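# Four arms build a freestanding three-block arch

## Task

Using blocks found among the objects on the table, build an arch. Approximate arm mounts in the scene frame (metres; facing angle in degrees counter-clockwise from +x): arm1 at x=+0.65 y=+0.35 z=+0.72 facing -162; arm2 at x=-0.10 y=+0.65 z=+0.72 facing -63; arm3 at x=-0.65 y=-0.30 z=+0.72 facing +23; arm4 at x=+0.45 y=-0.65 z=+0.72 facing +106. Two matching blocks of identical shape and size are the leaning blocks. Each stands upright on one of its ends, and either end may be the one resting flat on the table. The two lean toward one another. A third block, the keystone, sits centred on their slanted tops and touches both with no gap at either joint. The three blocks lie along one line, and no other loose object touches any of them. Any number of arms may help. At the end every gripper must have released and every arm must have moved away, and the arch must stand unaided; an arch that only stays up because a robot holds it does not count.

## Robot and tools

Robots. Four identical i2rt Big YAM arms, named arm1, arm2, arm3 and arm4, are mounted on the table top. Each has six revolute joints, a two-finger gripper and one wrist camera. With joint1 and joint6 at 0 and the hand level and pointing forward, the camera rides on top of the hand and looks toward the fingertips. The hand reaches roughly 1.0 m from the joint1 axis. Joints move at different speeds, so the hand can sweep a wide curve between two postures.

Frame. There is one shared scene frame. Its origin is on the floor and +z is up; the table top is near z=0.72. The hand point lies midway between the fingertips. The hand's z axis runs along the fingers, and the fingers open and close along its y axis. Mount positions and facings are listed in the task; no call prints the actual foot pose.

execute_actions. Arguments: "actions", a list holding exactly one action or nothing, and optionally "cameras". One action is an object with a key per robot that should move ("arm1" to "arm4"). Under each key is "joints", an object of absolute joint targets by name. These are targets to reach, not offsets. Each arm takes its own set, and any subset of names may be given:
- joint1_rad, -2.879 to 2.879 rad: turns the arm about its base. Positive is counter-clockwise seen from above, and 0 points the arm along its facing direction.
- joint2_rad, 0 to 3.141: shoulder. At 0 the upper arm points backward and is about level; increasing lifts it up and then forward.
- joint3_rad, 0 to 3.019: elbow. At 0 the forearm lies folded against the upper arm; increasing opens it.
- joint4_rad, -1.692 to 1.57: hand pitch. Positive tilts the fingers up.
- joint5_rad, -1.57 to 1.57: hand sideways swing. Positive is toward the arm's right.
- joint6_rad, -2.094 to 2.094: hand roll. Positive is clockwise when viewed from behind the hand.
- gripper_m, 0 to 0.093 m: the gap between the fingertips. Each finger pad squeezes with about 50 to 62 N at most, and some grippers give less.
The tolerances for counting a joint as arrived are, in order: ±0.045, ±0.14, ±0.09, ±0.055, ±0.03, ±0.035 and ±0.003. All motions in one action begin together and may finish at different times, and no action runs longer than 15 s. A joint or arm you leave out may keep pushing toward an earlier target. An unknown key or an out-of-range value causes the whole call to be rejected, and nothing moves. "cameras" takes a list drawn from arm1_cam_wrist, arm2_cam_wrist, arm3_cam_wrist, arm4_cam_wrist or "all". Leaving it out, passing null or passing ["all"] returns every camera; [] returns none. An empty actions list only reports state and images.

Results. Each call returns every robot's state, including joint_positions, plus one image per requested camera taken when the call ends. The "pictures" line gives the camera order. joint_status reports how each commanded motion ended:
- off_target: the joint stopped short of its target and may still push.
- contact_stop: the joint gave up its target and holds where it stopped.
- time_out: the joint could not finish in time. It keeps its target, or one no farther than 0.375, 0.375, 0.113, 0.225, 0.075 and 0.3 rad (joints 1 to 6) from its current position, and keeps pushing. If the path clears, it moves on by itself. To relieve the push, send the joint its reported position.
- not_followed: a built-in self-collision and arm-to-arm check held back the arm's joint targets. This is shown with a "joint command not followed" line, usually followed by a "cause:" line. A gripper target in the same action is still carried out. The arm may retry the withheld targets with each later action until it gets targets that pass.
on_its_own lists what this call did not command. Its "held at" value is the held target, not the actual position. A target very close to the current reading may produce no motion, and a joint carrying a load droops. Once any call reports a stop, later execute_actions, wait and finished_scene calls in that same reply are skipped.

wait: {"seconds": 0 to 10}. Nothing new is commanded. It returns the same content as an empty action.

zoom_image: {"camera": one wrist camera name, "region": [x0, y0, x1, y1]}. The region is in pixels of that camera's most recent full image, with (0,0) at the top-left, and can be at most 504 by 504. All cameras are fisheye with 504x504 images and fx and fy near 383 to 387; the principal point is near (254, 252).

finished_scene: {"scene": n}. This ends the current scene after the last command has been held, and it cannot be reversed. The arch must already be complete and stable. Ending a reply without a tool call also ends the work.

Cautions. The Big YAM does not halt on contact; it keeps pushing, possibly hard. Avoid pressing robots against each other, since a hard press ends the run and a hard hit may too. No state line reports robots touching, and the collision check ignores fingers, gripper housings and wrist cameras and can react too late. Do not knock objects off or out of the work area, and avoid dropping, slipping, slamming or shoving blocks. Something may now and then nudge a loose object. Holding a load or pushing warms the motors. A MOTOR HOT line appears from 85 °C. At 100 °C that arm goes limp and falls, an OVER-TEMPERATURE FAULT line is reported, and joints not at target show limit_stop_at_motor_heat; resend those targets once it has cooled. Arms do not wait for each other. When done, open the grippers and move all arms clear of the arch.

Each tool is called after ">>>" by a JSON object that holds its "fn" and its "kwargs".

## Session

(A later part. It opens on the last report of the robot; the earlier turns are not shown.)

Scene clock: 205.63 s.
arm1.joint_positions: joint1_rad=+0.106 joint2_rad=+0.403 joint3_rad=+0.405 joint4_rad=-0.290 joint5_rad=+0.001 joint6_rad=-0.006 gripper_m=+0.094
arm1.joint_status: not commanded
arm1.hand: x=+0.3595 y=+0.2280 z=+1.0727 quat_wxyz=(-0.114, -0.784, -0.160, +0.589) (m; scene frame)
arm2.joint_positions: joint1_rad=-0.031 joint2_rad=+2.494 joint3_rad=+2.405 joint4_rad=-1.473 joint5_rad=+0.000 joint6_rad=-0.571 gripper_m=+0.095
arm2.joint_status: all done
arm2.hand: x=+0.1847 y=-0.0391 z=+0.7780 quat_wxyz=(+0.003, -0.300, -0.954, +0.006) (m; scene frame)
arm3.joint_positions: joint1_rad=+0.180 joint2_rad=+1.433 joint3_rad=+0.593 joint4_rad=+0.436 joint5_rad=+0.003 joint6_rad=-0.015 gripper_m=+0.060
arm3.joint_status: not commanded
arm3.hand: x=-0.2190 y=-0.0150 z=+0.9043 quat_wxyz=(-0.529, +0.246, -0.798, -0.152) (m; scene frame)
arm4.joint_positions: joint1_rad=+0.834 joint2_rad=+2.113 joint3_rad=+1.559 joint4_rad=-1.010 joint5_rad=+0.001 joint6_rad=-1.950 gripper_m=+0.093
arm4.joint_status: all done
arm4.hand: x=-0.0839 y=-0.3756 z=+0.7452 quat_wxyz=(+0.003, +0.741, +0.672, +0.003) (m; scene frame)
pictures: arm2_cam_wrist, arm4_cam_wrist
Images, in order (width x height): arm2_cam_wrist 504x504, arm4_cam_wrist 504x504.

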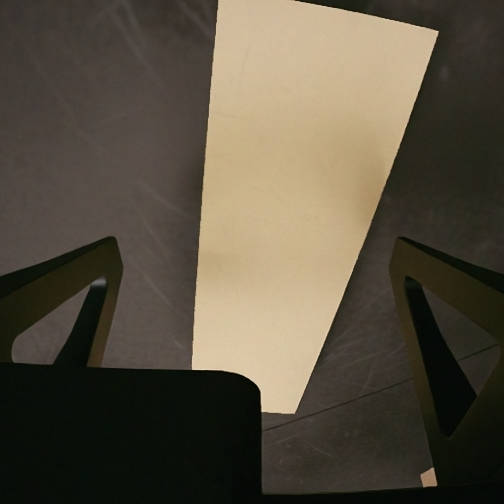

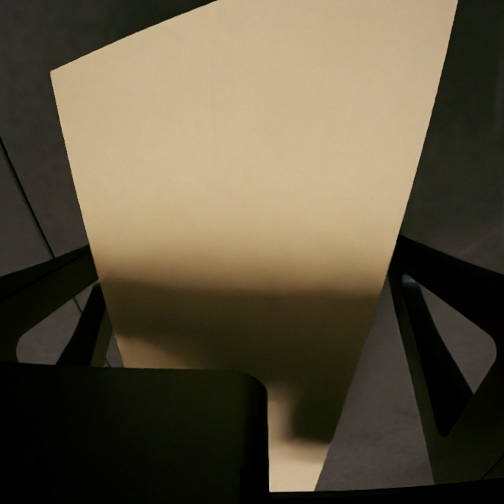

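>>> {"fn": "execute_actions", "kwargs": {"actions": [{"arm4":{"joints":{"joint1_rad":0.78,"joint3_rad":1.59,"joint4_rad":-1.02,"joint6_rad":-1.99}},"arm2":{"joints":{"joint1_rad":-0.075,"joint2_rad":2.5,"joint3_rad":2.3,"joint4_rad":-1.33,"joint6_rad":-0.55}}}], "cameras": ["arm2_cam_wrist","arm4_cam_wrist"]}}

>>> {"fn": "execute_actions", "kwargs": {"actions": [{"arm4":{"joints":{"gripper_m":0.02}},"arm2":{"joints":{"gripper_m":0.03}}}], "cameras": []}}

>>> {"fn": "execute_actions", "kwargs": {"actions": [{"arm4":{"joints":{"joint2_rad":1.8,"joint3_rad":1.6,"joint4_rad":-1.35}},"arm2":{"joints":{"joint2_rad":1.9,"joint3_rad":2.05,"joint4_rad":-1.68}}}], "cameras": ["arm1_cam_wrist"]}}

Scene clock: 218.37 s.
arm1.joint_positions: joint1_rad=+0.106 joint2_rad=+0.403 joint3_rad=+0.405 joint4_rad=-0.290 joint5_rad=+0.001 joint6_rad=-0.006 gripper_m=+0.094
arm1.joint_status: not commanded
arm1.hand: x=+0.3595 y=+0.2280 z=+1.0727 quat_wxyz=(-0.114, -0.784, -0.160, +0.589) (m; scene frame)
arm2.joint_positions: joint1_rad=-0.074 joint2_rad=+2.498 joint3_rad=+2.302 joint4_rad=-1.340 joint5_rad=-0.003 joint6_rad=-0.560 gripper_m=+0.095
arm2.joint_status: all done
arm2.hand: x=+0.1555 y=-0.0515 z=+0.7364 quat_wxyz=(-0.006, -0.325, -0.946, +0.015) (m; scene frame)
arm3.joint_positions: joint1_rad=+0.180 joint2_rad=+1.433 joint3_rad=+0.593 joint4_rad=+0.436 joint5_rad=+0.003 joint6_rad=-0.015 gripper_m=+0.060
arm3.joint_status: not commanded
arm3.hand: x=-0.2190 y=-0.0150 z=+0.9043 quat_wxyz=(-0.529, +0.246, -0.798, -0.152) (m; scene frame)
arm4.joint_positions: joint1_rad=+0.777 joint2_rad=+2.113 joint3_rad=+1.559 joint4_rad=-1.010 joint5_rad=+0.001 joint6_rad=-1.979 gripper_m=+0.093
arm4.joint_status: all done
arm4.hand: x=-0.0672 y=-0.3455 z=+0.7453 quat_wxyz=(+0.003, +0.750, +0.662, +0.004) (m; scene frame)
pictures: arm2_cam_wrist, arm4_cam_wrist
Images, in order (width x height): arm2_cam_wrist 504x504, arm4_cam_wrist 504x504.

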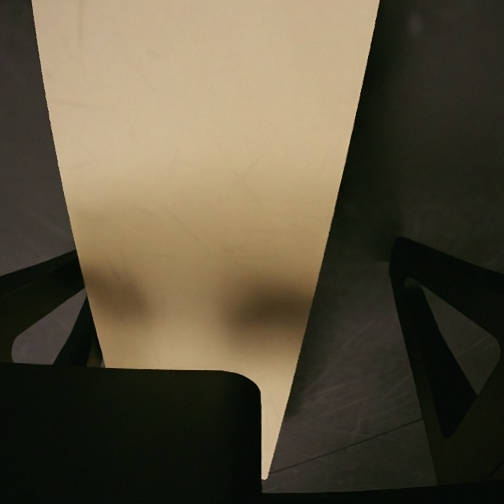

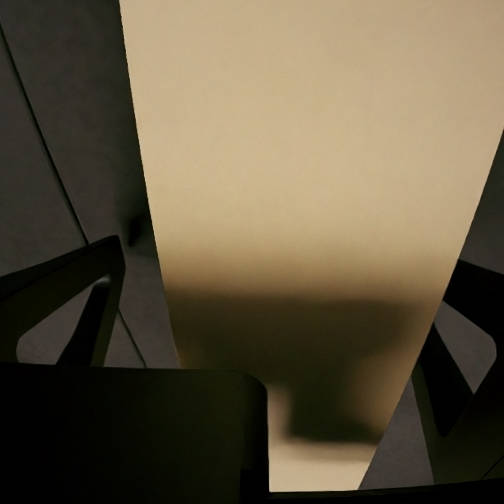

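Scene clock: 219.03 s.
arm1.joint_positions: joint1_rad=+0.106 joint2_rad=+0.403 joint3_rad=+0.405 joint4_rad=-0.290 joint5_rad=+0.001 joint6_rad=-0.006 gripper_m=+0.094
arm1.joint_status: not commanded
arm1.hand: x=+0.3595 y=+0.2280 z=+1.0727 quat_wxyz=(-0.114, -0.784, -0.160, +0.589) (m; scene frame)
arm2.joint_positions: joint1_rad=-0.074 joint2_rad=+2.498 joint3_rad=+2.301 joint4_rad=-1.338 joint5_rad=-0.002 joint6_rad=-0.558 gripper_m=+0.061
arm2.joint_status: gripper_m off_target (ended at +0.061, target +0.030)
arm2.hand: x=+0.1555 y=-0.0519 z=+0.7362 quat_wxyz=(-0.006, -0.326, -0.945, +0.016) (m; scene frame)
arm3.joint_positions: joint1_rad=+0.180 joint2_rad=+1.433 joint3_rad=+0.593 joint4_rad=+0.436 joint5_rad=+0.003 joint6_rad=-0.015 gripper_m=+0.060
arm3.joint_status: not commanded
arm3.hand: x=-0.2190 y=-0.0150 z=+0.9043 quat_wxyz=(-0.529, +0.246, -0.798, -0.152) (m; scene frame)
arm4.joint_positions: joint1_rad=+0.777 joint2_rad=+2.113 joint3_rad=+1.560 joint4_rad=-1.012 joint5_rad=-0.001 joint6_rad=-1.981 gripper_m=+0.047
arm4.joint_status: gripper_m off_target (ended at +0.047, target +0.020)
arm4.hand: x=-0.0675 y=-0.3456 z=+0.7458 quat_wxyz=(+0.004, +0.750, +0.662, +0.003) (m; scene frame)
pictures: none
No camera images: the call's "cameras" was empty. Leave "cameras" out to get every camera's image.

Scene clock: 221.07 s.
arm1.joint_positions: joint1_rad=+0.106 joint2_rad=+0.403 joint3_rad=+0.405 joint4_rad=-0.290 joint5_rad=+0.001 joint6_rad=-0.006 gripper_m=+0.094
arm1.joint_status: not commanded
arm1.hand: x=+0.3595 y=+0.2280 z=+1.0727 quat_wxyz=(-0.114, -0.784, -0.160, +0.589) (m; scene frame)
arm2.joint_positions: joint1_rad=-0.074 joint2_rad=+1.925 joint3_rad=+2.030 joint4_rad=-1.675 joint5_rad=-0.002 joint6_rad=-0.557 gripper_m=+0.061
arm2.joint_status: all done
joint sent to its limit — the command would take arm2.joint4_rad past its lower limit, so that joint was sent only as far as its limit.
arm2.hand: x=+0.1071 y=+0.0914 z=+1.0104 quat_wxyz=(+0.005, -0.326, -0.945, +0.002) (m; scene frame)
arm3.joint_positions: joint1_rad=+0.180 joint2_rad=+1.433 joint3_rad=+0.593 joint4_rad=+0.436 joint5_rad=+0.003 joint6_rad=-0.015 gripper_m=+0.060
arm3.joint_status: not commanded
arm3.hand: x=-0.2190 y=-0.0150 z=+0.9043 quat_wxyz=(-0.529, +0.246, -0.798, -0.152) (m; scene frame)
arm4.joint_positions: joint1_rad=+0.777 joint2_rad=+1.818 joint3_rad=+1.571 joint4_rad=-1.342 joint5_rad=-0.001 joint6_rad=-1.981 gripper_m=+0.047
arm4.joint_status: all done
arm4.hand: x=-0.0220 y=-0.3732 z=+0.9145 quat_wxyz=(+0.016, +0.749, +0.662, +0.007) (m; scene frame)
pictures: arm1_cam_wrist
Images, in order (width x height): arm1_cam_wrist 504x504.

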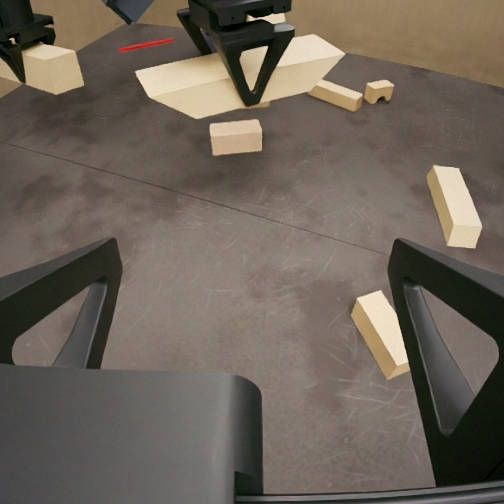

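>>> {"fn": "execute_actions", "kwargs": {"actions": [{"arm4":{"joints":{"joint1_rad":0.31,"joint2_rad":2.0,"joint3_rad":1.3,"joint4_rad":0.73,"joint6_rad":-0.36}},"arm2":{"joints":{"joint1_rad":-0.5,"joint2_rad":1.5,"joint3_rad":1.5,"joint4_rad":-1.55,"joint6_rad":0.96}},"arm1":{"joints":{"joint1_rad":0.0,"joint2_rad":0.9,"joint3_rad":1.0,"joint4_rad":-0.9}}}], "cameras": ["arm1_cam_wrist","arm4_cam_wrist"]}}

Scene clock: 232.00 s.
arm1.joint_positions: joint1_rad=+0.007 joint2_rad=+0.892 joint3_rad=+0.941 joint4_rad=-0.886 joint5_rad=+0.001 joint6_rad=-0.006 gripper_m=+0.094
arm1.joint_status: all done
arm1.hand: x=+0.2867 y=+0.2384 z=+1.1049 quat_wxyz=(-0.050, -0.922, -0.141, +0.357) (m; scene frame)
arm2.joint_positions: joint1_rad=-0.506 joint2_rad=+1.506 joint3_rad=+1.490 joint4_rad=-1.551 joint5_rad=+0.003 joint6_rad=+0.948 gripper_m=+0.061
arm2.joint_status: all done
arm2.hand: x=-0.1350 y=+0.2061 z=+1.0178 quat_wxyz=(+0.000, -0.964, -0.266, +0.008) (m; scene frame)
arm3.joint_positions: joint1_rad=+0.180 joint2_rad=+1.433 joint3_rad=+0.593 joint4_rad=+0.436 joint5_rad=+0.003 joint6_rad=-0.015 gripper_m=+0.060
arm3.joint_status: not commanded
arm3.hand: x=-0.2190 y=-0.0150 z=+0.9043 quat_wxyz=(-0.529, +0.246, -0.798, -0.152) (m; scene frame)
arm4.joint_positions: joint1_rad=+0.306 joint2_rad=+2.011 joint3_rad=+1.285 joint4_rad=+0.688 joint5_rad=+0.002 joint6_rad=-0.369 gripper_m=+0.047
arm4.joint_status: all done
arm4.hand: x=+0.0315 y=+0.0040 z=+0.9532 quat_wxyz=(-0.440, +0.689, -0.223, -0.530) (m; scene frame)
pictures: arm1_cam_wrist, arm4_cam_wrist
Images, in order (width x height): arm1_cam_wrist 504x504, arm4_cam_wrist 504x504.

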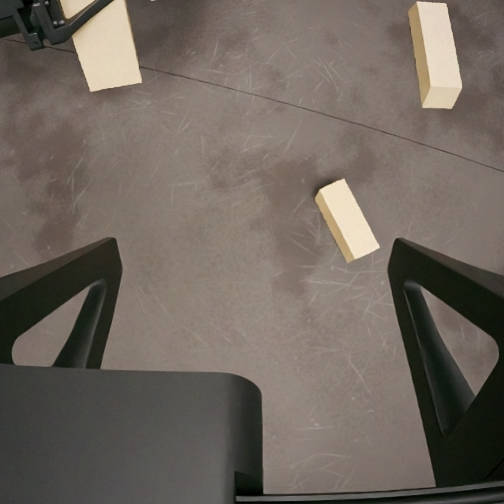

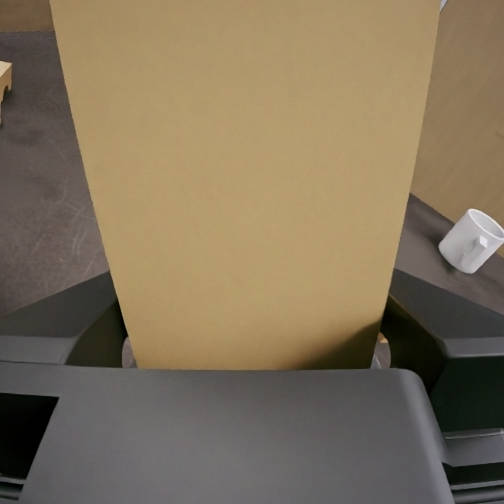

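>>> {"fn": "execute_actions", "kwargs": {"actions": [{"arm4":{"joints":{"joint1_rad":0.0,"joint2_rad":2.3,"joint3_rad":1.66,"joint4_rad":0.68,"joint5_rad":-0.245}},"arm3":{"joints":{"joint1_rad":0.11,"joint2_rad":1.85,"joint3_rad":1.19,"joint4_rad":0.35}},"arm2":{"joints":{"joint1_rad":-0.3,"joint2_rad":1.2,"joint3_rad":1.3}},"arm1":{"joints":{"joint1_rad":-0.5,"joint2_rad":0.6,"joint3_rad":0.5,"joint4_rad":-0.2,"joint5_rad":-0.9}}}], "cameras": ["arm1_cam_wrist","arm2_cam_wrist"]}}

Scene clock: 244.73 s.
arm1.joint_positions: joint1_rad=-0.491 joint2_rad=+0.596 joint3_rad=+0.500 joint4_rad=-0.221 joint5_rad=-0.896 joint6_rad=-0.006 gripper_m=+0.094
arm1.joint_status: all done
arm1.hand: x=+0.3333 y=+0.2784 z=+1.1068 quat_wxyz=(-0.293, -0.750, -0.183, +0.564) (m; scene frame)
arm2.joint_positions: joint1_rad=-0.288 joint2_rad=+1.199 joint3_rad=+1.289 joint4_rad=-1.549 joint5_rad=-0.002 joint6_rad=+0.949 gripper_m=+0.061
arm2.joint_status: all done
arm2.hand: x=-0.0487 y=+0.3002 z=+1.0536 quat_wxyz=(-0.053, -0.928, -0.369, +0.019) (m; scene frame)
arm3.joint_positions: joint1_rad=+0.112 joint2_rad=+1.857 joint3_rad=+1.122 joint4_rad=+0.341 joint5_rad=+0.000 joint6_rad=-0.012 gripper_m=+0.060
arm3.joint_status: all done
arm3.hand: x=-0.0389 y=+0.0470 z=+0.8944 quat_wxyz=(-0.537, +0.218, -0.803, -0.137) (m; scene frame)
arm4.joint_positions: joint1_rad=+0.009 joint2_rad=+2.336 joint3_rad=+1.594 joint4_rad=+0.668 joint5_rad=-0.245 joint6_rad=-0.364 gripper_m=+0.047
arm4.joint_status: all done
arm4.hand: x=+0.1819 y=+0.1616 z=+0.8542 quat_wxyz=(-0.440, +0.691, -0.252, -0.515) (m; scene frame)
pictures: arm1_cam_wrist, arm2_cam_wrist
Images, in order (width x height): arm1_cam_wrist 504x504, arm2_cam_wrist 504x504.

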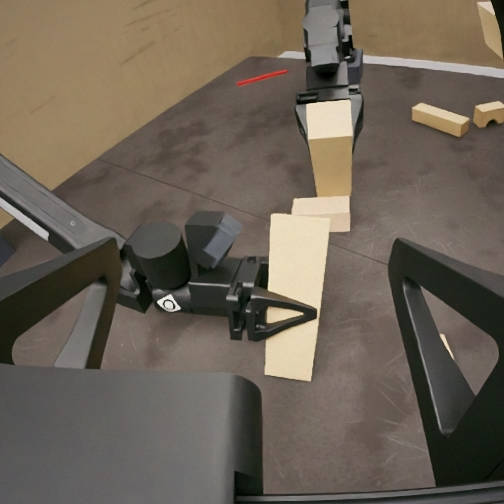

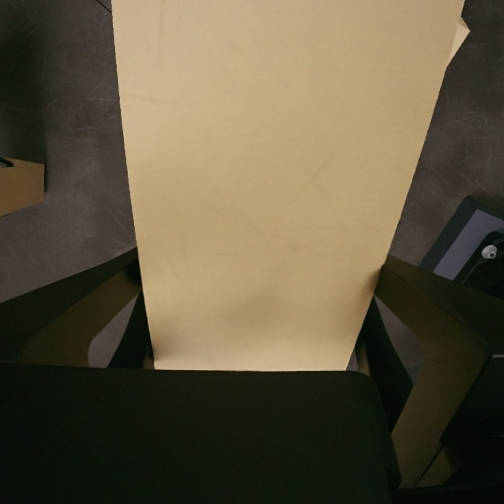

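>>> {"fn": "execute_actions", "kwargs": {"actions": [{"arm4":{"joints":{"joint1_rad":0.5,"joint2_rad":1.6,"joint3_rad":0.8,"joint4_rad":0.8}},"arm3":{"joints":{"joint2_rad":1.3,"joint3_rad":0.5,"joint4_rad":0.48}},"arm2":{"joints":{"joint1_rad":-0.8}}}], "cameras": []}}

>>> {"fn": "execute_actions", "kwargs": {"actions": [{"arm1":{"joints":{"joint1_rad":0.12,"joint2_rad":2.2,"joint3_rad":2.15,"joint4_rad":-1.48,"joint5_rad":0}}}], "cameras": ["arm1_cam_wrist"]}}

Scene clock: 254.87 s.
arm1.joint_positions: joint1_rad=-0.491 joint2_rad=+0.596 joint3_rad=+0.500 joint4_rad=-0.221 joint5_rad=-0.896 joint6_rad=-0.006 gripper_m=+0.094
arm1.joint_status: not commanded
arm1.hand: x=+0.3333 y=+0.2784 z=+1.1068 quat_wxyz=(-0.293, -0.750, -0.183, +0.564) (m; scene frame)
arm2.joint_positions: joint1_rad=-0.796 joint2_rad=+1.199 joint3_rad=+1.289 joint4_rad=-1.549 joint5_rad=+0.000 joint6_rad=+0.949 gripper_m=+0.061
arm2.joint_status: all done
arm2.hand: x=-0.2263 y=+0.3217 z=+1.0558 quat_wxyz=(-0.049, -0.991, -0.124, +0.033) (m; scene frame)
arm3.joint_positions: joint1_rad=+0.112 joint2_rad=+1.315 joint3_rad=+0.479 joint4_rad=+0.447 joint5_rad=+0.000 joint6_rad=-0.012 gripper_m=+0.060
arm3.joint_status: all done
arm3.hand: x=-0.2381 y=-0.0657 z=+0.9080 quat_wxyz=(-0.539, +0.217, -0.802, -0.138) (m; scene frame)
arm4.joint_positions: joint1_rad=+0.490 joint2_rad=+1.624 joint3_rad=+0.770 joint4_rad=+0.779 joint5_rad=-0.243 joint6_rad=-0.364 gripper_m=+0.047
arm4.joint_status: all done
arm4.hand: x=+0.0072 y=-0.2393 z=+0.9718 quat_wxyz=(-0.302, +0.733, -0.083, -0.604) (m; scene frame)
pictures: none
No camera images: the call's "cameras" was empty. Leave "cameras" out to get every camera's image.

Scene clock: 256.87 s.
arm1.joint_positions: joint1_rad=+0.120 joint2_rad=+2.196 joint3_rad=+2.098 joint4_rad=-1.468 joint5_rad=-0.004 joint6_rad=-0.006 gripper_m=+0.094
arm1.joint_status: all done
arm1.hand: x=+0.0290 y=+0.0789 z=+0.9159 quat_wxyz=(-0.001, -0.979, -0.206, +0.004) (m; scene frame)
arm2.joint_positions: joint1_rad=-0.796 joint2_rad=+1.199 joint3_rad=+1.289 joint4_rad=-1.549 joint5_rad=+0.000 joint6_rad=+0.949 gripper_m=+0.061
arm2.joint_status: not commanded
arm2.hand: x=-0.2263 y=+0.3217 z=+1.0558 quat_wxyz=(-0.049, -0.991, -0.124, +0.033) (m; scene frame)
arm3.joint_positions: joint1_rad=+0.112 joint2_rad=+1.315 joint3_rad=+0.479 joint4_rad=+0.447 joint5_rad=+0.000 joint6_rad=-0.012 gripper_m=+0.060
arm3.joint_status: not commanded
arm3.hand: x=-0.2381 y=-0.0657 z=+0.9080 quat_wxyz=(-0.539, +0.217, -0.802, -0.138) (m; scene frame)
arm4.joint_positions: joint1_rad=+0.490 joint2_rad=+1.624 joint3_rad=+0.770 joint4_rad=+0.779 joint5_rad=-0.243 joint6_rad=-0.364 gripper_m=+0.047
arm4.joint_status: not commanded
arm4.hand: x=+0.0072 y=-0.2393 z=+0.9718 quat_wxyz=(-0.302, +0.733, -0.083, -0.604) (m; scene frame)
pictures: arm1_cam_wrist
Images, in order (width x height): arm1_cam_wrist 504x504.

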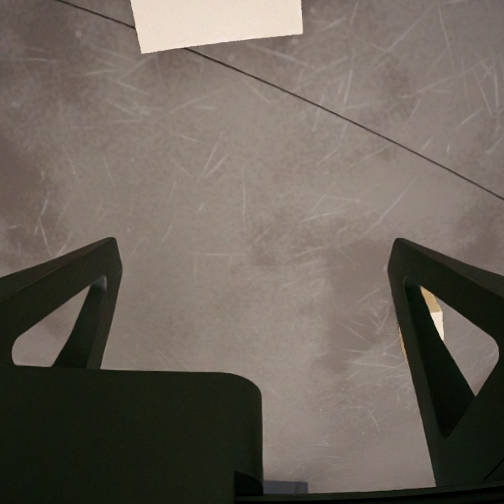

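>>> {"fn": "execute_actions", "kwargs": {"actions": [{"arm1":{"joints":{"joint1_rad":0.155,"joint2_rad":2.42,"joint3_rad":2.33,"joint4_rad":-1.45,"joint6_rad":1.45}}}], "cameras": ["arm1_cam_wrist"]}}

Scene clock: 264.20 s.
arm1.joint_positions: joint1_rad=+0.150 joint2_rad=+2.422 joint3_rad=+2.285 joint4_rad=-1.458 joint5_rad=-0.004 joint6_rad=+1.442 gripper_m=+0.095
arm1.joint_status: all done
arm1.hand: x=-0.0031 y=+0.0422 z=+0.8326 quat_wxyz=(+0.008, -0.877, +0.481, -0.006) (m; scene frame)
arm2.joint_positions: joint1_rad=-0.796 joint2_rad=+1.199 joint3_rad=+1.289 joint4_rad=-1.549 joint5_rad=+0.000 joint6_rad=+0.949 gripper_m=+0.061
arm2.joint_status: not commanded
arm2.hand: x=-0.2263 y=+0.3217 z=+1.0558 quat_wxyz=(-0.049, -0.991, -0.124, +0.033) (m; scene frame)
arm3.joint_positions: joint1_rad=+0.112 joint2_rad=+1.315 joint3_rad=+0.479 joint4_rad=+0.447 joint5_rad=+0.000 joint6_rad=-0.012 gripper_m=+0.060
arm3.joint_status: not commanded
arm3.hand: x=-0.2381 y=-0.0657 z=+0.9080 quat_wxyz=(-0.539, +0.217, -0.802, -0.138) (m; scene frame)
arm4.joint_positions: joint1_rad=+0.490 joint2_rad=+1.624 joint3_rad=+0.770 joint4_rad=+0.779 joint5_rad=-0.243 joint6_rad=-0.364 gripper_m=+0.047
arm4.joint_status: not commanded
arm4.hand: x=+0.0072 y=-0.2393 z=+0.9718 quat_wxyz=(-0.302, +0.733, -0.083, -0.604) (m; scene frame)
pictures: arm1_cam_wrist
Images, in order (width x height): arm1_cam_wrist 504x504.

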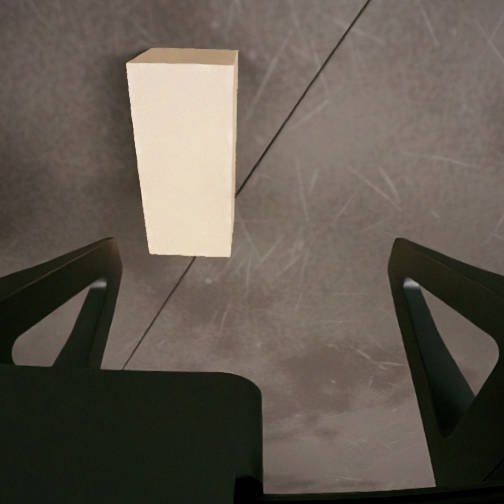

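Need ~3 cm more reach.

>>> {"fn": "execute_actions", "kwargs": {"actions": [{"arm1":{"joints":{"joint2_rad":2.56,"joint3_rad":2.52,"joint4_rad":-1.47}}}], "cameras": []}}

>>> {"fn": "execute_actions", "kwargs": {"actions": [{"arm1":{"joints":{"joint2_rad":2.66,"joint3_rad":2.5,"joint4_rad":-1.36}}}], "cameras": ["arm1_cam_wrist"]}}

Scene clock: 273.27 s.
arm1.joint_positions: joint1_rad=+0.150 joint2_rad=+2.535 joint3_rad=+2.461 joint4_rad=-1.462 joint5_rad=-0.004 joint6_rad=+1.443 gripper_m=+0.095
arm1.joint_status: all done
arm1.hand: x=-0.0368 y=+0.0264 z=+0.8180 quat_wxyz=(-0.015, -0.877, +0.481, +0.011) (m; scene frame)
arm2.joint_positions: joint1_rad=-0.796 joint2_rad=+1.199 joint3_rad=+1.289 joint4_rad=-1.549 joint5_rad=+0.000 joint6_rad=+0.949 gripper_m=+0.061
arm2.joint_status: not commanded
arm2.hand: x=-0.2263 y=+0.3217 z=+1.0558 quat_wxyz=(-0.049, -0.991, -0.124, +0.033) (m; scene frame)
arm3.joint_positions: joint1_rad=+0.112 joint2_rad=+1.315 joint3_rad=+0.479 joint4_rad=+0.447 joint5_rad=+0.000 joint6_rad=-0.012 gripper_m=+0.060
arm3.joint_status: not commanded
arm3.hand: x=-0.2381 y=-0.0657 z=+0.9080 quat_wxyz=(-0.539, +0.217, -0.802, -0.138) (m; scene frame)
arm4.joint_positions: joint1_rad=+0.490 joint2_rad=+1.624 joint3_rad=+0.770 joint4_rad=+0.779 joint5_rad=-0.243 joint6_rad=-0.364 gripper_m=+0.047
arm4.joint_status: not commanded
arm4.hand: x=+0.0072 y=-0.2393 z=+0.9718 quat_wxyz=(-0.302, +0.733, -0.083, -0.604) (m; scene frame)
pictures: none
No camera images: the call's "cameras" was empty. Leave "cameras" out to get every camera's image.

Scene clock: 274.30 s.
arm1.joint_positions: joint1_rad=+0.150 joint2_rad=+2.658 joint3_rad=+2.463 joint4_rad=-1.372 joint5_rad=-0.004 joint6_rad=+1.443 gripper_m=+0.095
arm1.joint_status: all done
arm1.hand: x=-0.0400 y=+0.0252 z=+0.7283 quat_wxyz=(-0.003, -0.877, +0.481, +0.002) (m; scene frame)
arm2.joint_positions: joint1_rad=-0.796 joint2_rad=+1.199 joint3_rad=+1.289 joint4_rad=-1.549 joint5_rad=+0.000 joint6_rad=+0.949 gripper_m=+0.061
arm2.joint_status: not commanded
arm2.hand: x=-0.2263 y=+0.3217 z=+1.0558 quat_wxyz=(-0.049, -0.991, -0.124, +0.033) (m; scene frame)
arm3.joint_positions: joint1_rad=+0.112 joint2_rad=+1.315 joint3_rad=+0.479 joint4_rad=+0.447 joint5_rad=+0.000 joint6_rad=-0.012 gripper_m=+0.060
arm3.joint_status: not commanded
arm3.hand: x=-0.2381 y=-0.0657 z=+0.9080 quat_wxyz=(-0.539, +0.217, -0.802, -0.138) (m; scene frame)
arm4.joint_positions: joint1_rad=+0.490 joint2_rad=+1.624 joint3_rad=+0.770 joint4_rad=+0.779 joint5_rad=-0.243 joint6_rad=-0.364 gripper_m=+0.047
arm4.joint_status: not commanded
arm4.hand: x=+0.0072 y=-0.2393 z=+0.9718 quat_wxyz=(-0.302, +0.733, -0.083, -0.604) (m; scene frame)
pictures: arm1_cam_wrist
Images, in order (width x height): arm1_cam_wrist 504x504.

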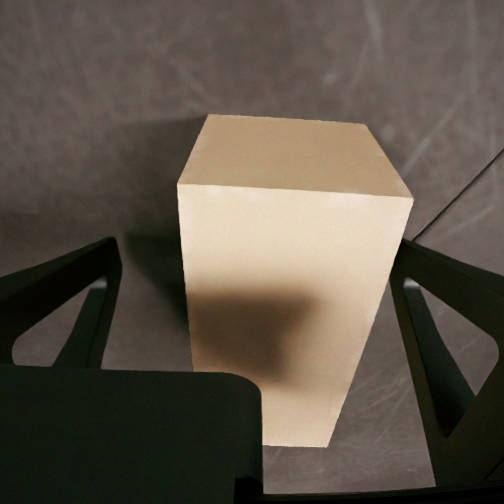

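>>> {"fn": "execute_actions", "kwargs": {"actions": [{"arm1":{"joints":{"gripper_m":0.02}}}], "cameras": []}}

>>> {"fn": "execute_actions", "kwargs": {"actions": [{"arm1":{"joints":{"joint2_rad":2.1,"joint3_rad":2.1,"joint4_rad":-1.55}}}], "cameras": []}}

>>> {"fn": "execute_actions", "kwargs": {"actions": [{"arm1":{"joints":{"joint1_rad":-0.9,"joint2_rad":1.62,"joint3_rad":1.04,"joint4_rad":-0.97}}}], "cameras": ["arm1_cam_wrist"]}}

>>> {"fn": "execute_actions", "kwargs": {"actions": [{"arm1":{"joints":{"joint2_rad":1.79,"joint4_rad":-0.8}},"arm4":{"joints":{"joint1_rad":0.02,"joint2_rad":2.3,"joint3_rad":1.68,"joint4_rad":0.72}},"arm3":{"joints":{"joint2_rad":1.92,"joint3_rad":1.21,"joint4_rad":0.44}}}], "cameras": []}}

>>> {"fn": "execute_actions", "kwargs": {"actions": [{"arm1":{"joints":{"gripper_m":0.09}}}], "cameras": []}}

>>> {"fn": "execute_actions", "kwargs": {"actions": [{"arm1":{"joints":{"joint2_rad":1.4,"joint4_rad":0.2,"joint5_rad":-1.4,"joint6_rad":0,"joint1_rad":-0.75,"joint3_rad":1.0}}}], "cameras": ["arm1_cam_wrist"]}}

Scene clock: 290.20 s.
arm1.joint_positions: joint1_rad=+0.150 joint2_rad=+2.658 joint3_rad=+2.463 joint4_rad=-1.370 joint5_rad=-0.003 joint6_rad=+1.444 gripper_m=+0.044
arm1.joint_status: gripper_m off_target (ended at +0.044, target +0.020)
arm1.hand: x=-0.0405 y=+0.0251 z=+0.7283 quat_wxyz=(-0.003, -0.876, +0.481, +0.003) (m; scene frame)
arm2.joint_positions: joint1_rad=-0.796 joint2_rad=+1.199 joint3_rad=+1.289 joint4_rad=-1.549 joint5_rad=+0.000 joint6_rad=+0.949 gripper_m=+0.061
arm2.joint_status: not commanded
arm2.hand: x=-0.2263 y=+0.3217 z=+1.0558 quat_wxyz=(-0.049, -0.991, -0.124, +0.033) (m; scene frame)
arm3.joint_positions: joint1_rad=+0.112 joint2_rad=+1.315 joint3_rad=+0.479 joint4_rad=+0.447 joint5_rad=+0.000 joint6_rad=-0.012 gripper_m=+0.060
arm3.joint_status: not commanded
arm3.hand: x=-0.2381 y=-0.0657 z=+0.9080 quat_wxyz=(-0.539, +0.217, -0.802, -0.138) (m; scene frame)
arm4.joint_positions: joint1_rad=+0.490 joint2_rad=+1.624 joint3_rad=+0.770 joint4_rad=+0.779 joint5_rad=-0.243 joint6_rad=-0.364 gripper_m=+0.047
arm4.joint_status: not commanded
arm4.hand: x=+0.0072 y=-0.2393 z=+0.9718 quat_wxyz=(-0.302, +0.733, -0.083, -0.604) (m; scene frame)
pictures: none
No camera images: the call's "cameras" was empty. Leave "cameras" out to get every camera's image.

Scene clock: 292.03 s.
arm1.joint_positions: joint1_rad=+0.150 joint2_rad=+2.095 joint3_rad=+2.098 joint4_rad=-1.539 joint5_rad=-0.003 joint6_rad=+1.444 gripper_m=+0.044
arm1.joint_status: all done
arm1.hand: x=+0.0547 y=+0.0690 z=+0.9814 quat_wxyz=(-0.015, -0.876, +0.481, +0.011) (m; scene frame)
arm2.joint_positions: joint1_rad=-0.796 joint2_rad=+1.199 joint3_rad=+1.289 joint4_rad=-1.549 joint5_rad=+0.000 joint6_rad=+0.949 gripper_m=+0.061
arm2.joint_status: not commanded
arm2.hand: x=-0.2263 y=+0.3217 z=+1.0558 quat_wxyz=(-0.049, -0.991, -0.124, +0.033) (m; scene frame)
arm3.joint_positions: joint1_rad=+0.112 joint2_rad=+1.315 joint3_rad=+0.479 joint4_rad=+0.447 joint5_rad=+0.000 joint6_rad=-0.012 gripper_m=+0.060
arm3.joint_status: not commanded
arm3.hand: x=-0.2381 y=-0.0657 z=+0.9080 quat_wxyz=(-0.539, +0.217, -0.802, -0.138) (m; scene frame)
arm4.joint_positions: joint1_rad=+0.490 joint2_rad=+1.624 joint3_rad=+0.770 joint4_rad=+0.779 joint5_rad=-0.243 joint6_rad=-0.364 gripper_m=+0.047
arm4.joint_status: not commanded
arm4.hand: x=+0.0072 y=-0.2393 z=+0.9718 quat_wxyz=(-0.302, +0.733, -0.083, -0.604) (m; scene frame)
pictures: none
No camera images: the call's "cameras" was empty. Leave "cameras" out to get every camera's image.

Scene clock: 293.60 s.
arm1.joint_positions: joint1_rad=-0.895 joint2_rad=+1.632 joint3_rad=+1.029 joint4_rad=-0.982 joint5_rad=+0.004 joint6_rad=+1.444 gripper_m=+0.044
arm1.joint_status: all done
arm1.hand: x=+0.3046 y=+0.5922 z=+0.8428 quat_wxyz=(+0.004, -0.519, +0.855, -0.004) (m; scene frame)
arm2.joint_positions: joint1_rad=-0.796 joint2_rad=+1.199 joint3_rad=+1.289 joint4_rad=-1.549 joint5_rad=+0.000 joint6_rad=+0.949 gripper_m=+0.061
arm2.joint_status: not commanded
arm2.hand: x=-0.2263 y=+0.3217 z=+1.0558 quat_wxyz=(-0.049, -0.991, -0.124, +0.033) (m; scene frame)
arm3.joint_positions: joint1_rad=+0.112 joint2_rad=+1.315 joint3_rad=+0.479 joint4_rad=+0.447 joint5_rad=+0.000 joint6_rad=-0.012 gripper_m=+0.060
arm3.joint_status: not commanded
arm3.hand: x=-0.2381 y=-0.0657 z=+0.9080 quat_wxyz=(-0.539, +0.217, -0.802, -0.138) (m; scene frame)
arm4.joint_positions: joint1_rad=+0.490 joint2_rad=+1.624 joint3_rad=+0.770 joint4_rad=+0.779 joint5_rad=-0.243 joint6_rad=-0.364 gripper_m=+0.047
arm4.joint_status: not commanded
arm4.hand: x=+0.0072 y=-0.2393 z=+0.9718 quat_wxyz=(-0.302, +0.733, -0.083, -0.604) (m; scene frame)
pictures: arm1_cam_wrist
Images, in order (width x height): arm1_cam_wrist 504x504.

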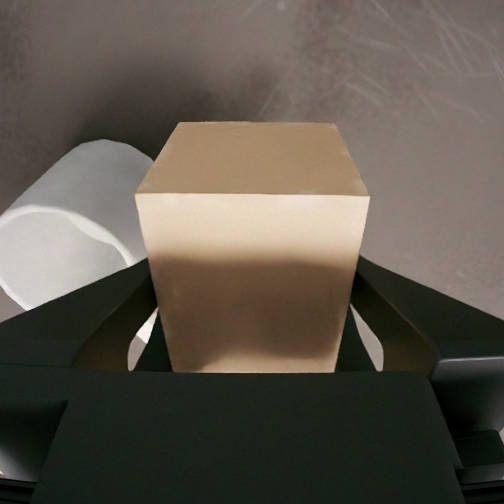

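Scene clock: 295.30 s.
arm1.joint_positions: joint1_rad=-0.895 joint2_rad=+1.802 joint3_rad=+1.029 joint4_rad=-0.812 joint5_rad=+0.004 joint6_rad=+1.444 gripper_m=+0.044
arm1.joint_status: all done
arm1.hand: x=+0.2872 y=+0.6042 z=+0.7722 quat_wxyz=(+0.004, -0.519, +0.855, -0.004) (m; scene frame)
arm2.joint_positions: joint1_rad=-0.796 joint2_rad=+1.199 joint3_rad=+1.289 joint4_rad=-1.549 joint5_rad=+0.000 joint6_rad=+0.949 gripper_m=+0.061
arm2.joint_status: not commanded
arm2.hand: x=-0.2263 y=+0.3217 z=+1.0558 quat_wxyz=(-0.049, -0.991, -0.124, +0.033) (m; scene frame)
arm3.joint_positions: joint1_rad=+0.112 joint2_rad=+1.926 joint3_rad=+1.131 joint4_rad=+0.430 joint5_rad=+0.000 joint6_rad=-0.012 gripper_m=+0.060
arm3.joint_status: all done
arm3.hand: x=-0.0300 y=+0.0520 z=+0.8721 quat_wxyz=(-0.549, +0.215, -0.795, -0.140) (m; scene frame)
arm4.joint_positions: joint1_rad=+0.027 joint2_rad=+2.329 joint3_rad=+1.618 joint4_rad=+0.705 joint5_rad=-0.244 joint6_rad=-0.364 gripper_m=+0.047
arm4.joint_status: all done
arm4.hand: x=+0.1651 y=+0.1635 z=+0.8811 quat_wxyz=(-0.455, +0.674, -0.233, -0.533) (m; scene frame)
pictures: none
No camera images: the call's "cameras" was empty. Leave "cameras" out to get every camera's image.

Scene clock: 295.97 s.
arm1.joint_positions: joint1_rad=-0.895 joint2_rad=+1.801 joint3_rad=+1.029 joint4_rad=-0.812 joint5_rad=+0.004 joint6_rad=+1.444 gripper_m=+0.090
arm1.joint_status: all done
arm1.hand: x=+0.2870 y=+0.6043 z=+0.7725 quat_wxyz=(+0.003, -0.519, +0.855, -0.003) (m; scene frame)
arm2.joint_positions: joint1_rad=-0.796 joint2_rad=+1.199 joint3_rad=+1.289 joint4_rad=-1.549 joint5_rad=+0.000 joint6_rad=+0.949 gripper_m=+0.061
arm2.joint_status: not commanded
arm2.hand: x=-0.2263 y=+0.3217 z=+1.0558 quat_wxyz=(-0.049, -0.991, -0.124, +0.033) (m; scene frame)
arm3.joint_positions: joint1_rad=+0.112 joint2_rad=+1.926 joint3_rad=+1.131 joint4_rad=+0.430 joint5_rad=+0.000 joint6_rad=-0.012 gripper_m=+0.060
arm3.joint_status: not commanded
arm3.hand: x=-0.0300 y=+0.0520 z=+0.8721 quat_wxyz=(-0.549, +0.215, -0.795, -0.140) (m; scene frame)
arm4.joint_positions: joint1_rad=+0.027 joint2_rad=+2.329 joint3_rad=+1.618 joint4_rad=+0.705 joint5_rad=-0.244 joint6_rad=-0.364 gripper_m=+0.047
arm4.joint_status: not commanded
arm4.hand: x=+0.1651 y=+0.1635 z=+0.8811 quat_wxyz=(-0.455, +0.674, -0.233, -0.533) (m; scene frame)
pictures: none
No camera images: the call's "cameras" was empty. Leave "cameras" out to get every camera's image.

Scene clock: 298.07 s.
arm1.joint_positions: joint1_rad=-0.740 joint2_rad=+1.379 joint3_rad=+0.990 joint4_rad=+0.181 joint5_rad=-1.396 joint6_rad=+0.008 gripper_m=+0.090
arm1.joint_status: all done
arm1.hand: x=+0.1554 y=+0.4031 z=+1.1505 quat_wxyz=(-0.380, -0.671, -0.260, +0.582) (m; scene frame)
arm2.joint_positions: joint1_rad=-0.796 joint2_rad=+1.199 joint3_rad=+1.289 joint4_rad=-1.549 joint5_rad=+0.000 joint6_rad=+0.949 gripper_m=+0.061
arm2.joint_status: not commanded
arm2.hand: x=-0.2263 y=+0.3217 z=+1.0558 quat_wxyz=(-0.049, -0.991, -0.124, +0.033) (m; scene frame)
arm3.joint_positions: joint1_rad=+0.112 joint2_rad=+1.926 joint3_rad=+1.131 joint4_rad=+0.430 joint5_rad=+0.000 joint6_rad=-0.012 gripper_m=+0.060
arm3.joint_status: not commanded
arm3.hand: x=-0.0300 y=+0.0520 z=+0.8721 quat_wxyz=(-0.549, +0.215, -0.795, -0.140) (m; scene frame)
arm4.joint_positions: joint1_rad=+0.027 joint2_rad=+2.329 joint3_rad=+1.618 joint4_rad=+0.705 joint5_rad=-0.244 joint6_rad=-0.364 gripper_m=+0.047
arm4.joint_status: not commanded
arm4.hand: x=+0.1651 y=+0.1635 z=+0.8811 quat_wxyz=(-0.455, +0.674, -0.233, -0.533) (m; scene frame)
pictures: arm1_cam_wrist
Images, in order (width x height): arm1_cam_wrist 504x504.

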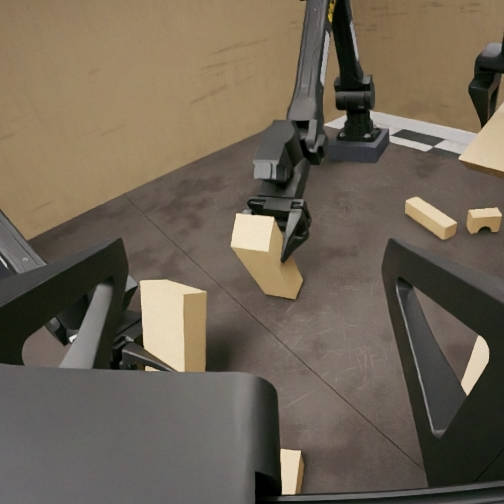

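>>> {"fn": "execute_actions", "kwargs": {"actions": [{"arm1":{"joints":{"joint1_rad":-0.95,"joint2_rad":1.5,"joint3_rad":0.6,"joint4_rad":0.85,"joint5_rad":-1.57}},"arm4":{"joints":{"joint2_rad":2.4,"joint4_rad":0.8}},"arm3":{"joints":{"joint2_rad":1.97,"joint4_rad":0.5}},"arm2":{"joints":{"joint1_rad":-0.17,"joint2_rad":1.75,"joint3_rad":1.85,"joint4_rad":-1.65,"joint6_rad":1.35}}}], "cameras": ["arm1_cam_wrist"]}}

Scene clock: 307.63 s.
arm1.joint_positions: joint1_rad=-0.959 joint2_rad=+1.507 joint3_rad=+0.604 joint4_rad=+0.832 joint5_rad=-1.550 joint6_rad=+0.007 gripper_m=+0.090
arm1.joint_status: all done
joint sent to its limit — the command would take arm1.joint5_rad past its lower limit, so that joint was sent only as far as its limit.
arm1.hand: x=+0.2490 y=+0.4510 z=+1.0084 quat_wxyz=(-0.325, -0.650, -0.278, +0.628) (m; scene frame)
arm2.joint_positions: joint1_rad=-0.159 joint2_rad=+1.784 joint3_rad=+1.788 joint4_rad=-1.645 joint5_rad=-0.001 joint6_rad=+1.338 gripper_m=+0.061
arm2.joint_status: all done
arm2.hand: x=+0.0415 y=+0.1375 z=+0.9972 quat_wxyz=(+0.036, -0.969, -0.245, +0.006) (m; scene frame)
arm3.joint_positions: joint1_rad=+0.112 joint2_rad=+1.965 joint3_rad=+1.140 joint4_rad=+0.462 joint5_rad=+0.001 joint6_rad=-0.011 gripper_m=+0.060
arm3.joint_status: all done
arm3.hand: x=-0.0259 y=+0.0542 z=+0.8569 quat_wxyz=(-0.550, +0.215, -0.795, -0.140) (m; scene frame)
arm4.joint_positions: joint1_rad=+0.027 joint2_rad=+2.403 joint3_rad=+1.628 joint4_rad=+0.779 joint5_rad=-0.246 joint6_rad=-0.365 gripper_m=+0.047
arm4.joint_status: all done
arm4.hand: x=+0.1655 y=+0.1625 z=+0.8420 quat_wxyz=(-0.458, +0.672, -0.230, -0.535) (m; scene frame)
pictures: arm1_cam_wrist
Images, in order (width x height): arm1_cam_wrist 504x504.

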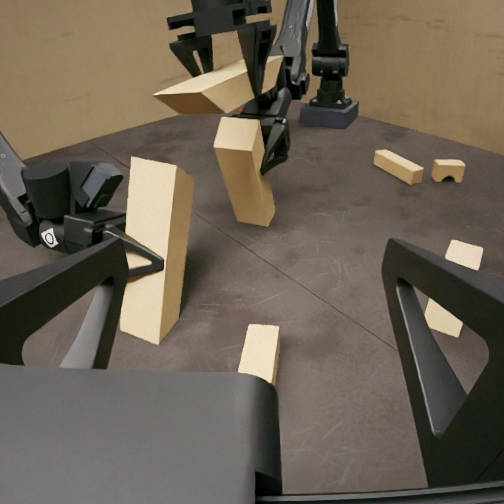

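>>> {"fn": "execute_actions", "kwargs": {"actions": [{"arm4":{"joints":{"joint2_rad":2.44,"joint4_rad":0.84}},"arm3":{"joints":{"joint2_rad":2.0,"joint4_rad":0.53}},"arm2":{"joints":{"joint1_rad":-0.12,"joint2_rad":1.84,"joint3_rad":1.86,"joint4_rad":-1.53,"joint6_rad":1.34}}}], "cameras": ["arm1_cam_wrist","arm2_cam_wrist"]}}

Scene clock: 315.37 s.
arm1.joint_positions: joint1_rad=-0.959 joint2_rad=+1.507 joint3_rad=+0.604 joint4_rad=+0.832 joint5_rad=-1.550 joint6_rad=+0.007 gripper_m=+0.090
arm1.joint_status: not commanded
arm1.hand: x=+0.2490 y=+0.4510 z=+1.0084 quat_wxyz=(-0.325, -0.650, -0.278, +0.628) (m; scene frame)
arm2.joint_positions: joint1_rad=-0.126 joint2_rad=+1.857 joint3_rad=+1.804 joint4_rad=-1.537 joint5_rad=-0.001 joint6_rad=+1.338 gripper_m=+0.061
arm2.joint_status: all done
arm2.hand: x=+0.0690 y=+0.1065 z=+0.9630 quat_wxyz=(+0.011, -0.965, -0.261, +0.006) (m; scene frame)
arm3.joint_positions: joint1_rad=+0.112 joint2_rad=+1.976 joint3_rad=+1.140 joint4_rad=+0.494 joint5_rad=+0.001 joint6_rad=-0.010 gripper_m=+0.060
arm3.joint_status: all done
arm3.hand: x=-0.0239 y=+0.0552 z=+0.8563 quat_wxyz=(-0.558, +0.213, -0.789, -0.143) (m; scene frame)
arm4.joint_positions: joint1_rad=+0.027 joint2_rad=+2.417 joint3_rad=+1.628 joint4_rad=+0.819 joint5_rad=-0.246 joint6_rad=-0.365 gripper_m=+0.047
arm4.joint_status: all done
arm4.hand: x=+0.1658 y=+0.1616 z=+0.8402 quat_wxyz=(-0.465, +0.664, -0.225, -0.541) (m; scene frame)
pictures: arm1_cam_wrist, arm2_cam_wrist
Images, in order (width x height): arm1_cam_wrist 504x504, arm2_cam_wrist 504x504.

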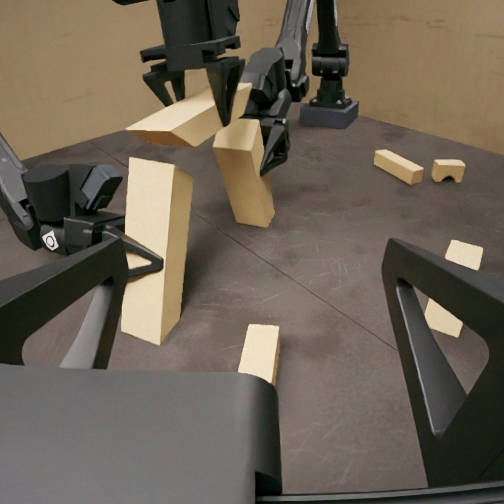

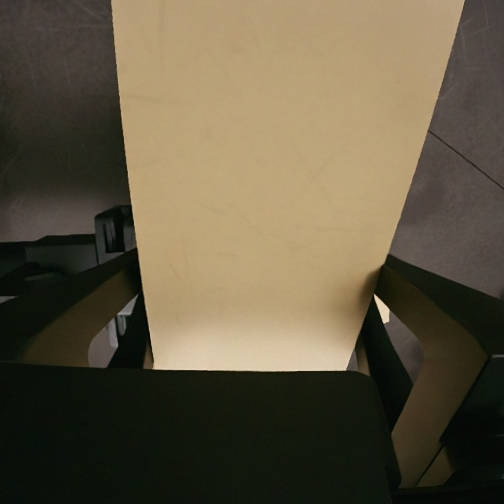

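>>> {"fn": "execute_actions", "kwargs": {"actions": [{"arm4":{"joints":{"joint1_rad":0.045,"joint2_rad":2.4,"joint4_rad":0.8}},"arm3":{"joints":{"joint2_rad":1.97,"joint4_rad":0.5}},"arm2":{"joints":{"joint2_rad":1.88,"joint3_rad":1.8,"joint4_rad":-1.46}},"arm1":{"joints":{"joint1_rad":-0.8,"joint2_rad":1.8,"joint3_rad":1.0,"joint4_rad":0.8}}}], "cameras": ["arm1_cam_wrist","arm2_cam_wrist"]}}

Scene clock: 323.13 s.
arm1.joint_positions: joint1_rad=-0.797 joint2_rad=+1.794 joint3_rad=+0.961 joint4_rad=+0.810 joint5_rad=-1.552 joint6_rad=+0.007 gripper_m=+0.090
arm1.joint_status: all done
arm1.hand: x=+0.1271 y=+0.4461 z=+1.0021 quat_wxyz=(-0.360, -0.617, -0.345, +0.609) (m; scene frame)
arm2.joint_positions: joint1_rad=-0.126 joint2_rad=+1.887 joint3_rad=+1.791 joint4_rad=-1.469 joint5_rad=-0.001 joint6_rad=+1.338 gripper_m=+0.061
arm2.joint_status: all done
arm2.hand: x=+0.0732 y=+0.0918 z=+0.9414 quat_wxyz=(-0.002, -0.965, -0.261, +0.006) (m; scene frame)
arm3.joint_positions: joint1_rad=+0.112 joint2_rad=+1.976 joint3_rad=+1.140 joint4_rad=+0.494 joint5_rad=+0.001 joint6_rad=-0.010 gripper_m=+0.060
arm3.joint_status: all done
arm3.hand: x=-0.0239 y=+0.0552 z=+0.8563 quat_wxyz=(-0.558, +0.213, -0.789, -0.143) (m; scene frame)
arm4.joint_positions: joint1_rad=+0.027 joint2_rad=+2.414 joint3_rad=+1.629 joint4_rad=+0.808 joint5_rad=-0.246 joint6_rad=-0.365 gripper_m=+0.047
arm4.joint_status: all done
arm4.hand: x=+0.1653 y=+0.1621 z=+0.8406 quat_wxyz=(-0.463, +0.666, -0.226, -0.540) (m; scene frame)
pictures: arm1_cam_wrist, arm2_cam_wrist
Images, in order (width x height): arm1_cam_wrist 504x504, arm2_cam_wrist 504x504.

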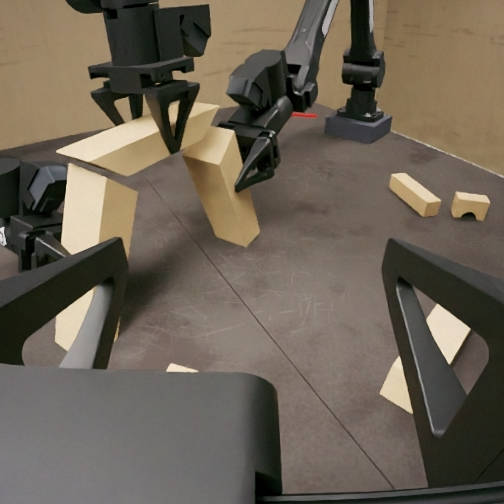

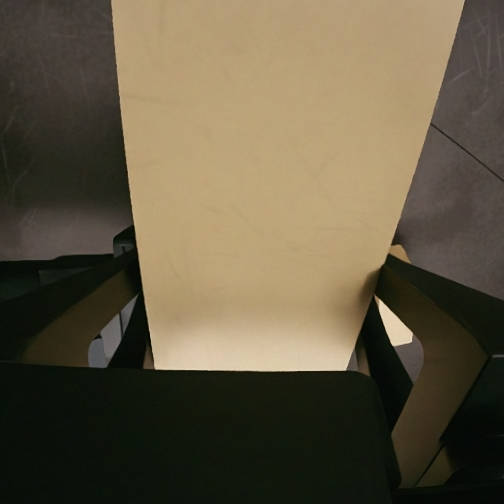

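K drifted south; retract ~2 cm.

>>> {"fn": "execute_actions", "kwargs": {"actions": [{"arm4":{"joints":{"joint1_rad":0.065}},"arm2":{"joints":{"joint2_rad":1.83,"joint3_rad":1.7,"joint4_rad":-1.44}}}], "cameras": ["arm1_cam_wrist","arm2_cam_wrist"]}}

Scene clock: 329.70 s.
arm1.joint_positions: joint1_rad=-0.797 joint2_rad=+1.794 joint3_rad=+0.961 joint4_rad=+0.810 joint5_rad=-1.552 joint6_rad=+0.007 gripper_m=+0.090
arm1.joint_status: not commanded
arm1.hand: x=+0.1271 y=+0.4461 z=+1.0021 quat_wxyz=(-0.360, -0.617, -0.345, +0.609) (m; scene frame)
arm2.joint_positions: joint1_rad=-0.130 joint2_rad=+1.853 joint3_rad=+1.709 joint4_rad=-1.438 joint5_rad=+0.000 joint6_rad=+1.346 gripper_m=+0.061
arm2.joint_status: all done
arm2.hand: x=+0.0655 y=+0.1087 z=+0.9290 quat_wxyz=(+0.007, -0.967, -0.256, +0.006) (m; scene frame)
arm3.joint_positions: joint1_rad=+0.112 joint2_rad=+1.976 joint3_rad=+1.140 joint4_rad=+0.494 joint5_rad=+0.001 joint6_rad=-0.010 gripper_m=+0.060
arm3.joint_status: not commanded
arm3.hand: x=-0.0239 y=+0.0552 z=+0.8563 quat_wxyz=(-0.558, +0.213, -0.789, -0.143) (m; scene frame)
arm4.joint_positions: joint1_rad=+0.033 joint2_rad=+2.414 joint3_rad=+1.631 joint4_rad=+0.805 joint5_rad=-0.235 joint6_rad=-0.356 gripper_m=+0.047
arm4.joint_status: all done
arm4.hand: x=+0.1625 y=+0.1619 z=+0.8406 quat_wxyz=(-0.462, +0.664, -0.232, -0.540) (m; scene frame)
pictures: arm1_cam_wrist, arm2_cam_wrist
Images, in order (width x height): arm1_cam_wrist 504x504, arm2_cam_wrist 504x504.

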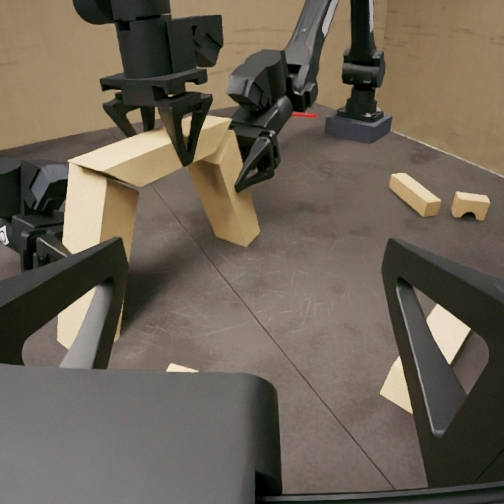

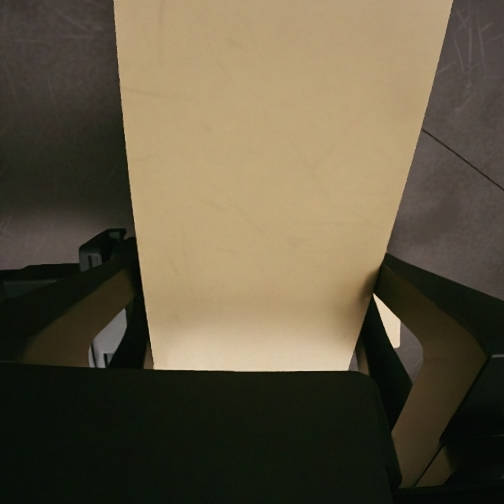

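>>> {"fn": "execute_actions", "kwargs": {"actions": [{"arm4":{"joints":{"joint1_rad":0.035}},"arm2":{"joints":{"gripper_m":0.093}}}], "cameras": []}}

>>> {"fn": "execute_actions", "kwargs": {"actions": [{"arm2":{"joints":{"joint2_rad":1.75,"joint3_rad":1.85,"joint4_rad":-1.65}}}], "cameras": ["arm1_cam_wrist","arm2_cam_wrist","arm3_cam_wrist"]}}

Scene clock: 339.30 s.
arm1.joint_positions: joint1_rad=-0.797 joint2_rad=+1.794 joint3_rad=+0.961 joint4_rad=+0.810 joint5_rad=-1.552 joint6_rad=+0.007 gripper_m=+0.090
arm1.joint_status: not commanded
arm1.hand: x=+0.1271 y=+0.4461 z=+1.0021 quat_wxyz=(-0.360, -0.617, -0.345, +0.609) (m; scene frame)
arm2.joint_positions: joint1_rad=-0.130 joint2_rad=+1.853 joint3_rad=+1.701 joint4_rad=-1.438 joint5_rad=+0.000 joint6_rad=+1.346 gripper_m=+0.093
arm2.joint_status: all done
arm2.hand: x=+0.0648 y=+0.1109 z=+0.9261 quat_wxyz=(+0.011, -0.967, -0.256, +0.007) (m; scene frame)
arm3.joint_positions: joint1_rad=+0.112 joint2_rad=+1.976 joint3_rad=+1.141 joint4_rad=+0.493 joint5_rad=+0.001 joint6_rad=-0.009 gripper_m=+0.060
arm3.joint_status: not commanded
arm3.hand: x=-0.0237 y=+0.0554 z=+0.8566 quat_wxyz=(-0.558, +0.212, -0.789, -0.143) (m; scene frame)
arm4.joint_positions: joint1_rad=+0.031 joint2_rad=+2.413 joint3_rad=+1.631 joint4_rad=+0.805 joint5_rad=-0.237 joint6_rad=-0.357 gripper_m=+0.047
arm4.joint_status: all done
arm4.hand: x=+0.1631 y=+0.1621 z=+0.8408 quat_wxyz=(-0.462, +0.665, -0.231, -0.540) (m; scene frame)
pictures: none
No camera images: the call's "cameras" was empty. Leave "cameras" out to get every camera's image.

Scene clock: 340.37 s.
arm1.joint_positions: joint1_rad=-0.797 joint2_rad=+1.794 joint3_rad=+0.961 joint4_rad=+0.810 joint5_rad=-1.552 joint6_rad=+0.007 gripper_m=+0.090
arm1.joint_status: not commanded
arm1.hand: x=+0.1271 y=+0.4461 z=+1.0021 quat_wxyz=(-0.360, -0.617, -0.345, +0.609) (m; scene frame)
arm2.joint_positions: joint1_rad=-0.130 joint2_rad=+1.748 joint3_rad=+1.810 joint4_rad=-1.643 joint5_rad=+0.000 joint6_rad=+1.346 gripper_m=+0.093
arm2.joint_status: all done
arm2.hand: x=+0.0570 y=+0.1409 z=+1.0240 quat_wxyz=(+0.006, -0.967, -0.256, +0.006) (m; scene frame)
arm3.joint_positions: joint1_rad=+0.112 joint2_rad=+1.976 joint3_rad=+1.141 joint4_rad=+0.493 joint5_rad=+0.001 joint6_rad=-0.009 gripper_m=+0.060
arm3.joint_status: not commanded
arm3.hand: x=-0.0237 y=+0.0554 z=+0.8566 quat_wxyz=(-0.558, +0.212, -0.789, -0.143) (m; scene frame)
arm4.joint_positions: joint1_rad=+0.031 joint2_rad=+2.413 joint3_rad=+1.631 joint4_rad=+0.805 joint5_rad=-0.237 joint6_rad=-0.357 gripper_m=+0.047
arm4.joint_status: not commanded
arm4.hand: x=+0.1631 y=+0.1621 z=+0.8408 quat_wxyz=(-0.462, +0.665, -0.231, -0.540) (m; scene frame)
pictures: arm1_cam_wrist, arm2_cam_wrist, arm3_cam_wrist
Images, in order (width x height): arm1_cam_wrist 504x504, arm2_cam_wrist 504x504, arm3_cam_wrist 504x504.

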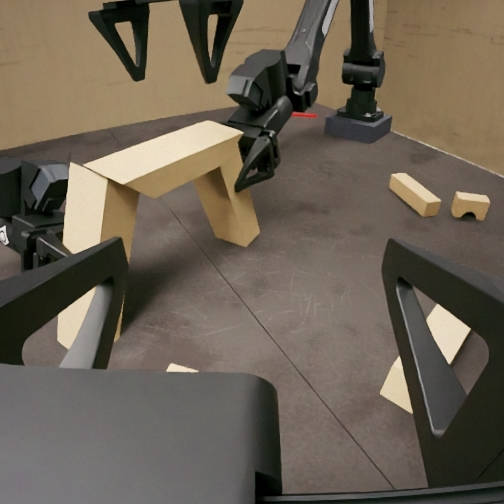

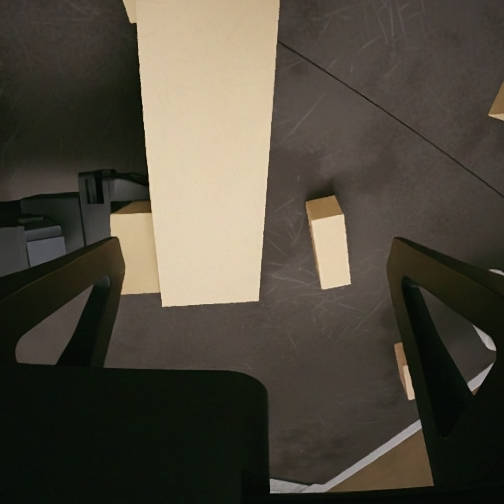

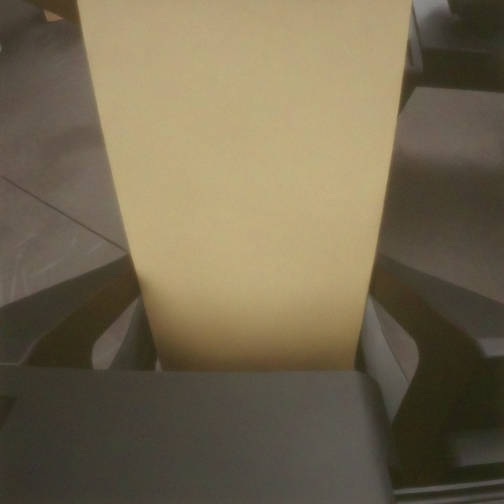

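>>> {"fn": "execute_actions", "kwargs": {"actions": [{"arm4":{"joints":{"joint1_rad":0.07,"joint2_rad":2.39}},"arm2":{"joints":{"joint1_rad":-0.6,"joint2_rad":1.3,"joint3_rad":1.4}}}], "cameras": ["arm1_cam_wrist"]}}

Scene clock: 347.80 s.
arm1.joint_positions: joint1_rad=-0.797 joint2_rad=+1.794 joint3_rad=+0.961 joint4_rad=+0.810 joint5_rad=-1.552 joint6_rad=+0.007 gripper_m=+0.090
arm1.joint_status: not commanded
arm1.hand: x=+0.1271 y=+0.4461 z=+1.0021 quat_wxyz=(-0.360, -0.617, -0.345, +0.609) (m; scene frame)
arm2.joint_positions: joint1_rad=-0.604 joint2_rad=+1.291 joint3_rad=+1.400 joint4_rad=-1.649 joint5_rad=+0.001 joint6_rad=+1.346 gripper_m=+0.093
arm2.joint_status: all done
arm2.hand: x=-0.1636 y=+0.2889 z=+1.0661 quat_wxyz=(-0.016, -1.000, -0.022, +0.010) (m; scene frame)
arm3.joint_positions: joint1_rad=+0.112 joint2_rad=+1.976 joint3_rad=+1.141 joint4_rad=+0.493 joint5_rad=+0.001 joint6_rad=-0.009 gripper_m=+0.060
arm3.joint_status: not commanded
arm3.hand: x=-0.0237 y=+0.0554 z=+0.8566 quat_wxyz=(-0.558, +0.212, -0.789, -0.143) (m; scene frame)
arm4.joint_positions: joint1_rad=+0.033 joint2_rad=+2.413 joint3_rad=+1.631 joint4_rad=+0.804 joint5_rad=-0.237 joint6_rad=-0.361 gripper_m=+0.047
arm4.joint_status: all done
arm4.hand: x=+0.1622 y=+0.1618 z=+0.8409 quat_wxyz=(-0.462, +0.665, -0.229, -0.539) (m; scene frame)
pictures: arm1_cam_wrist
Images, in order (width x height): arm1_cam_wrist 504x504.

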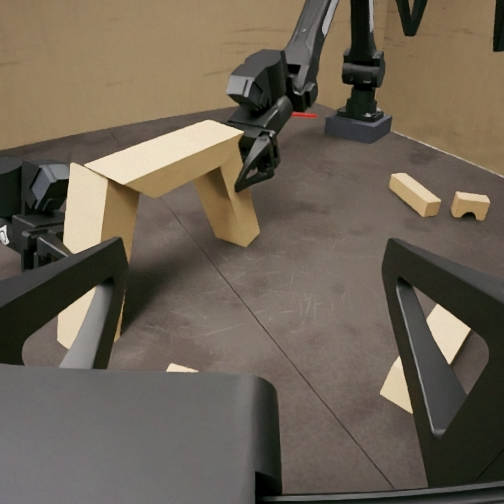

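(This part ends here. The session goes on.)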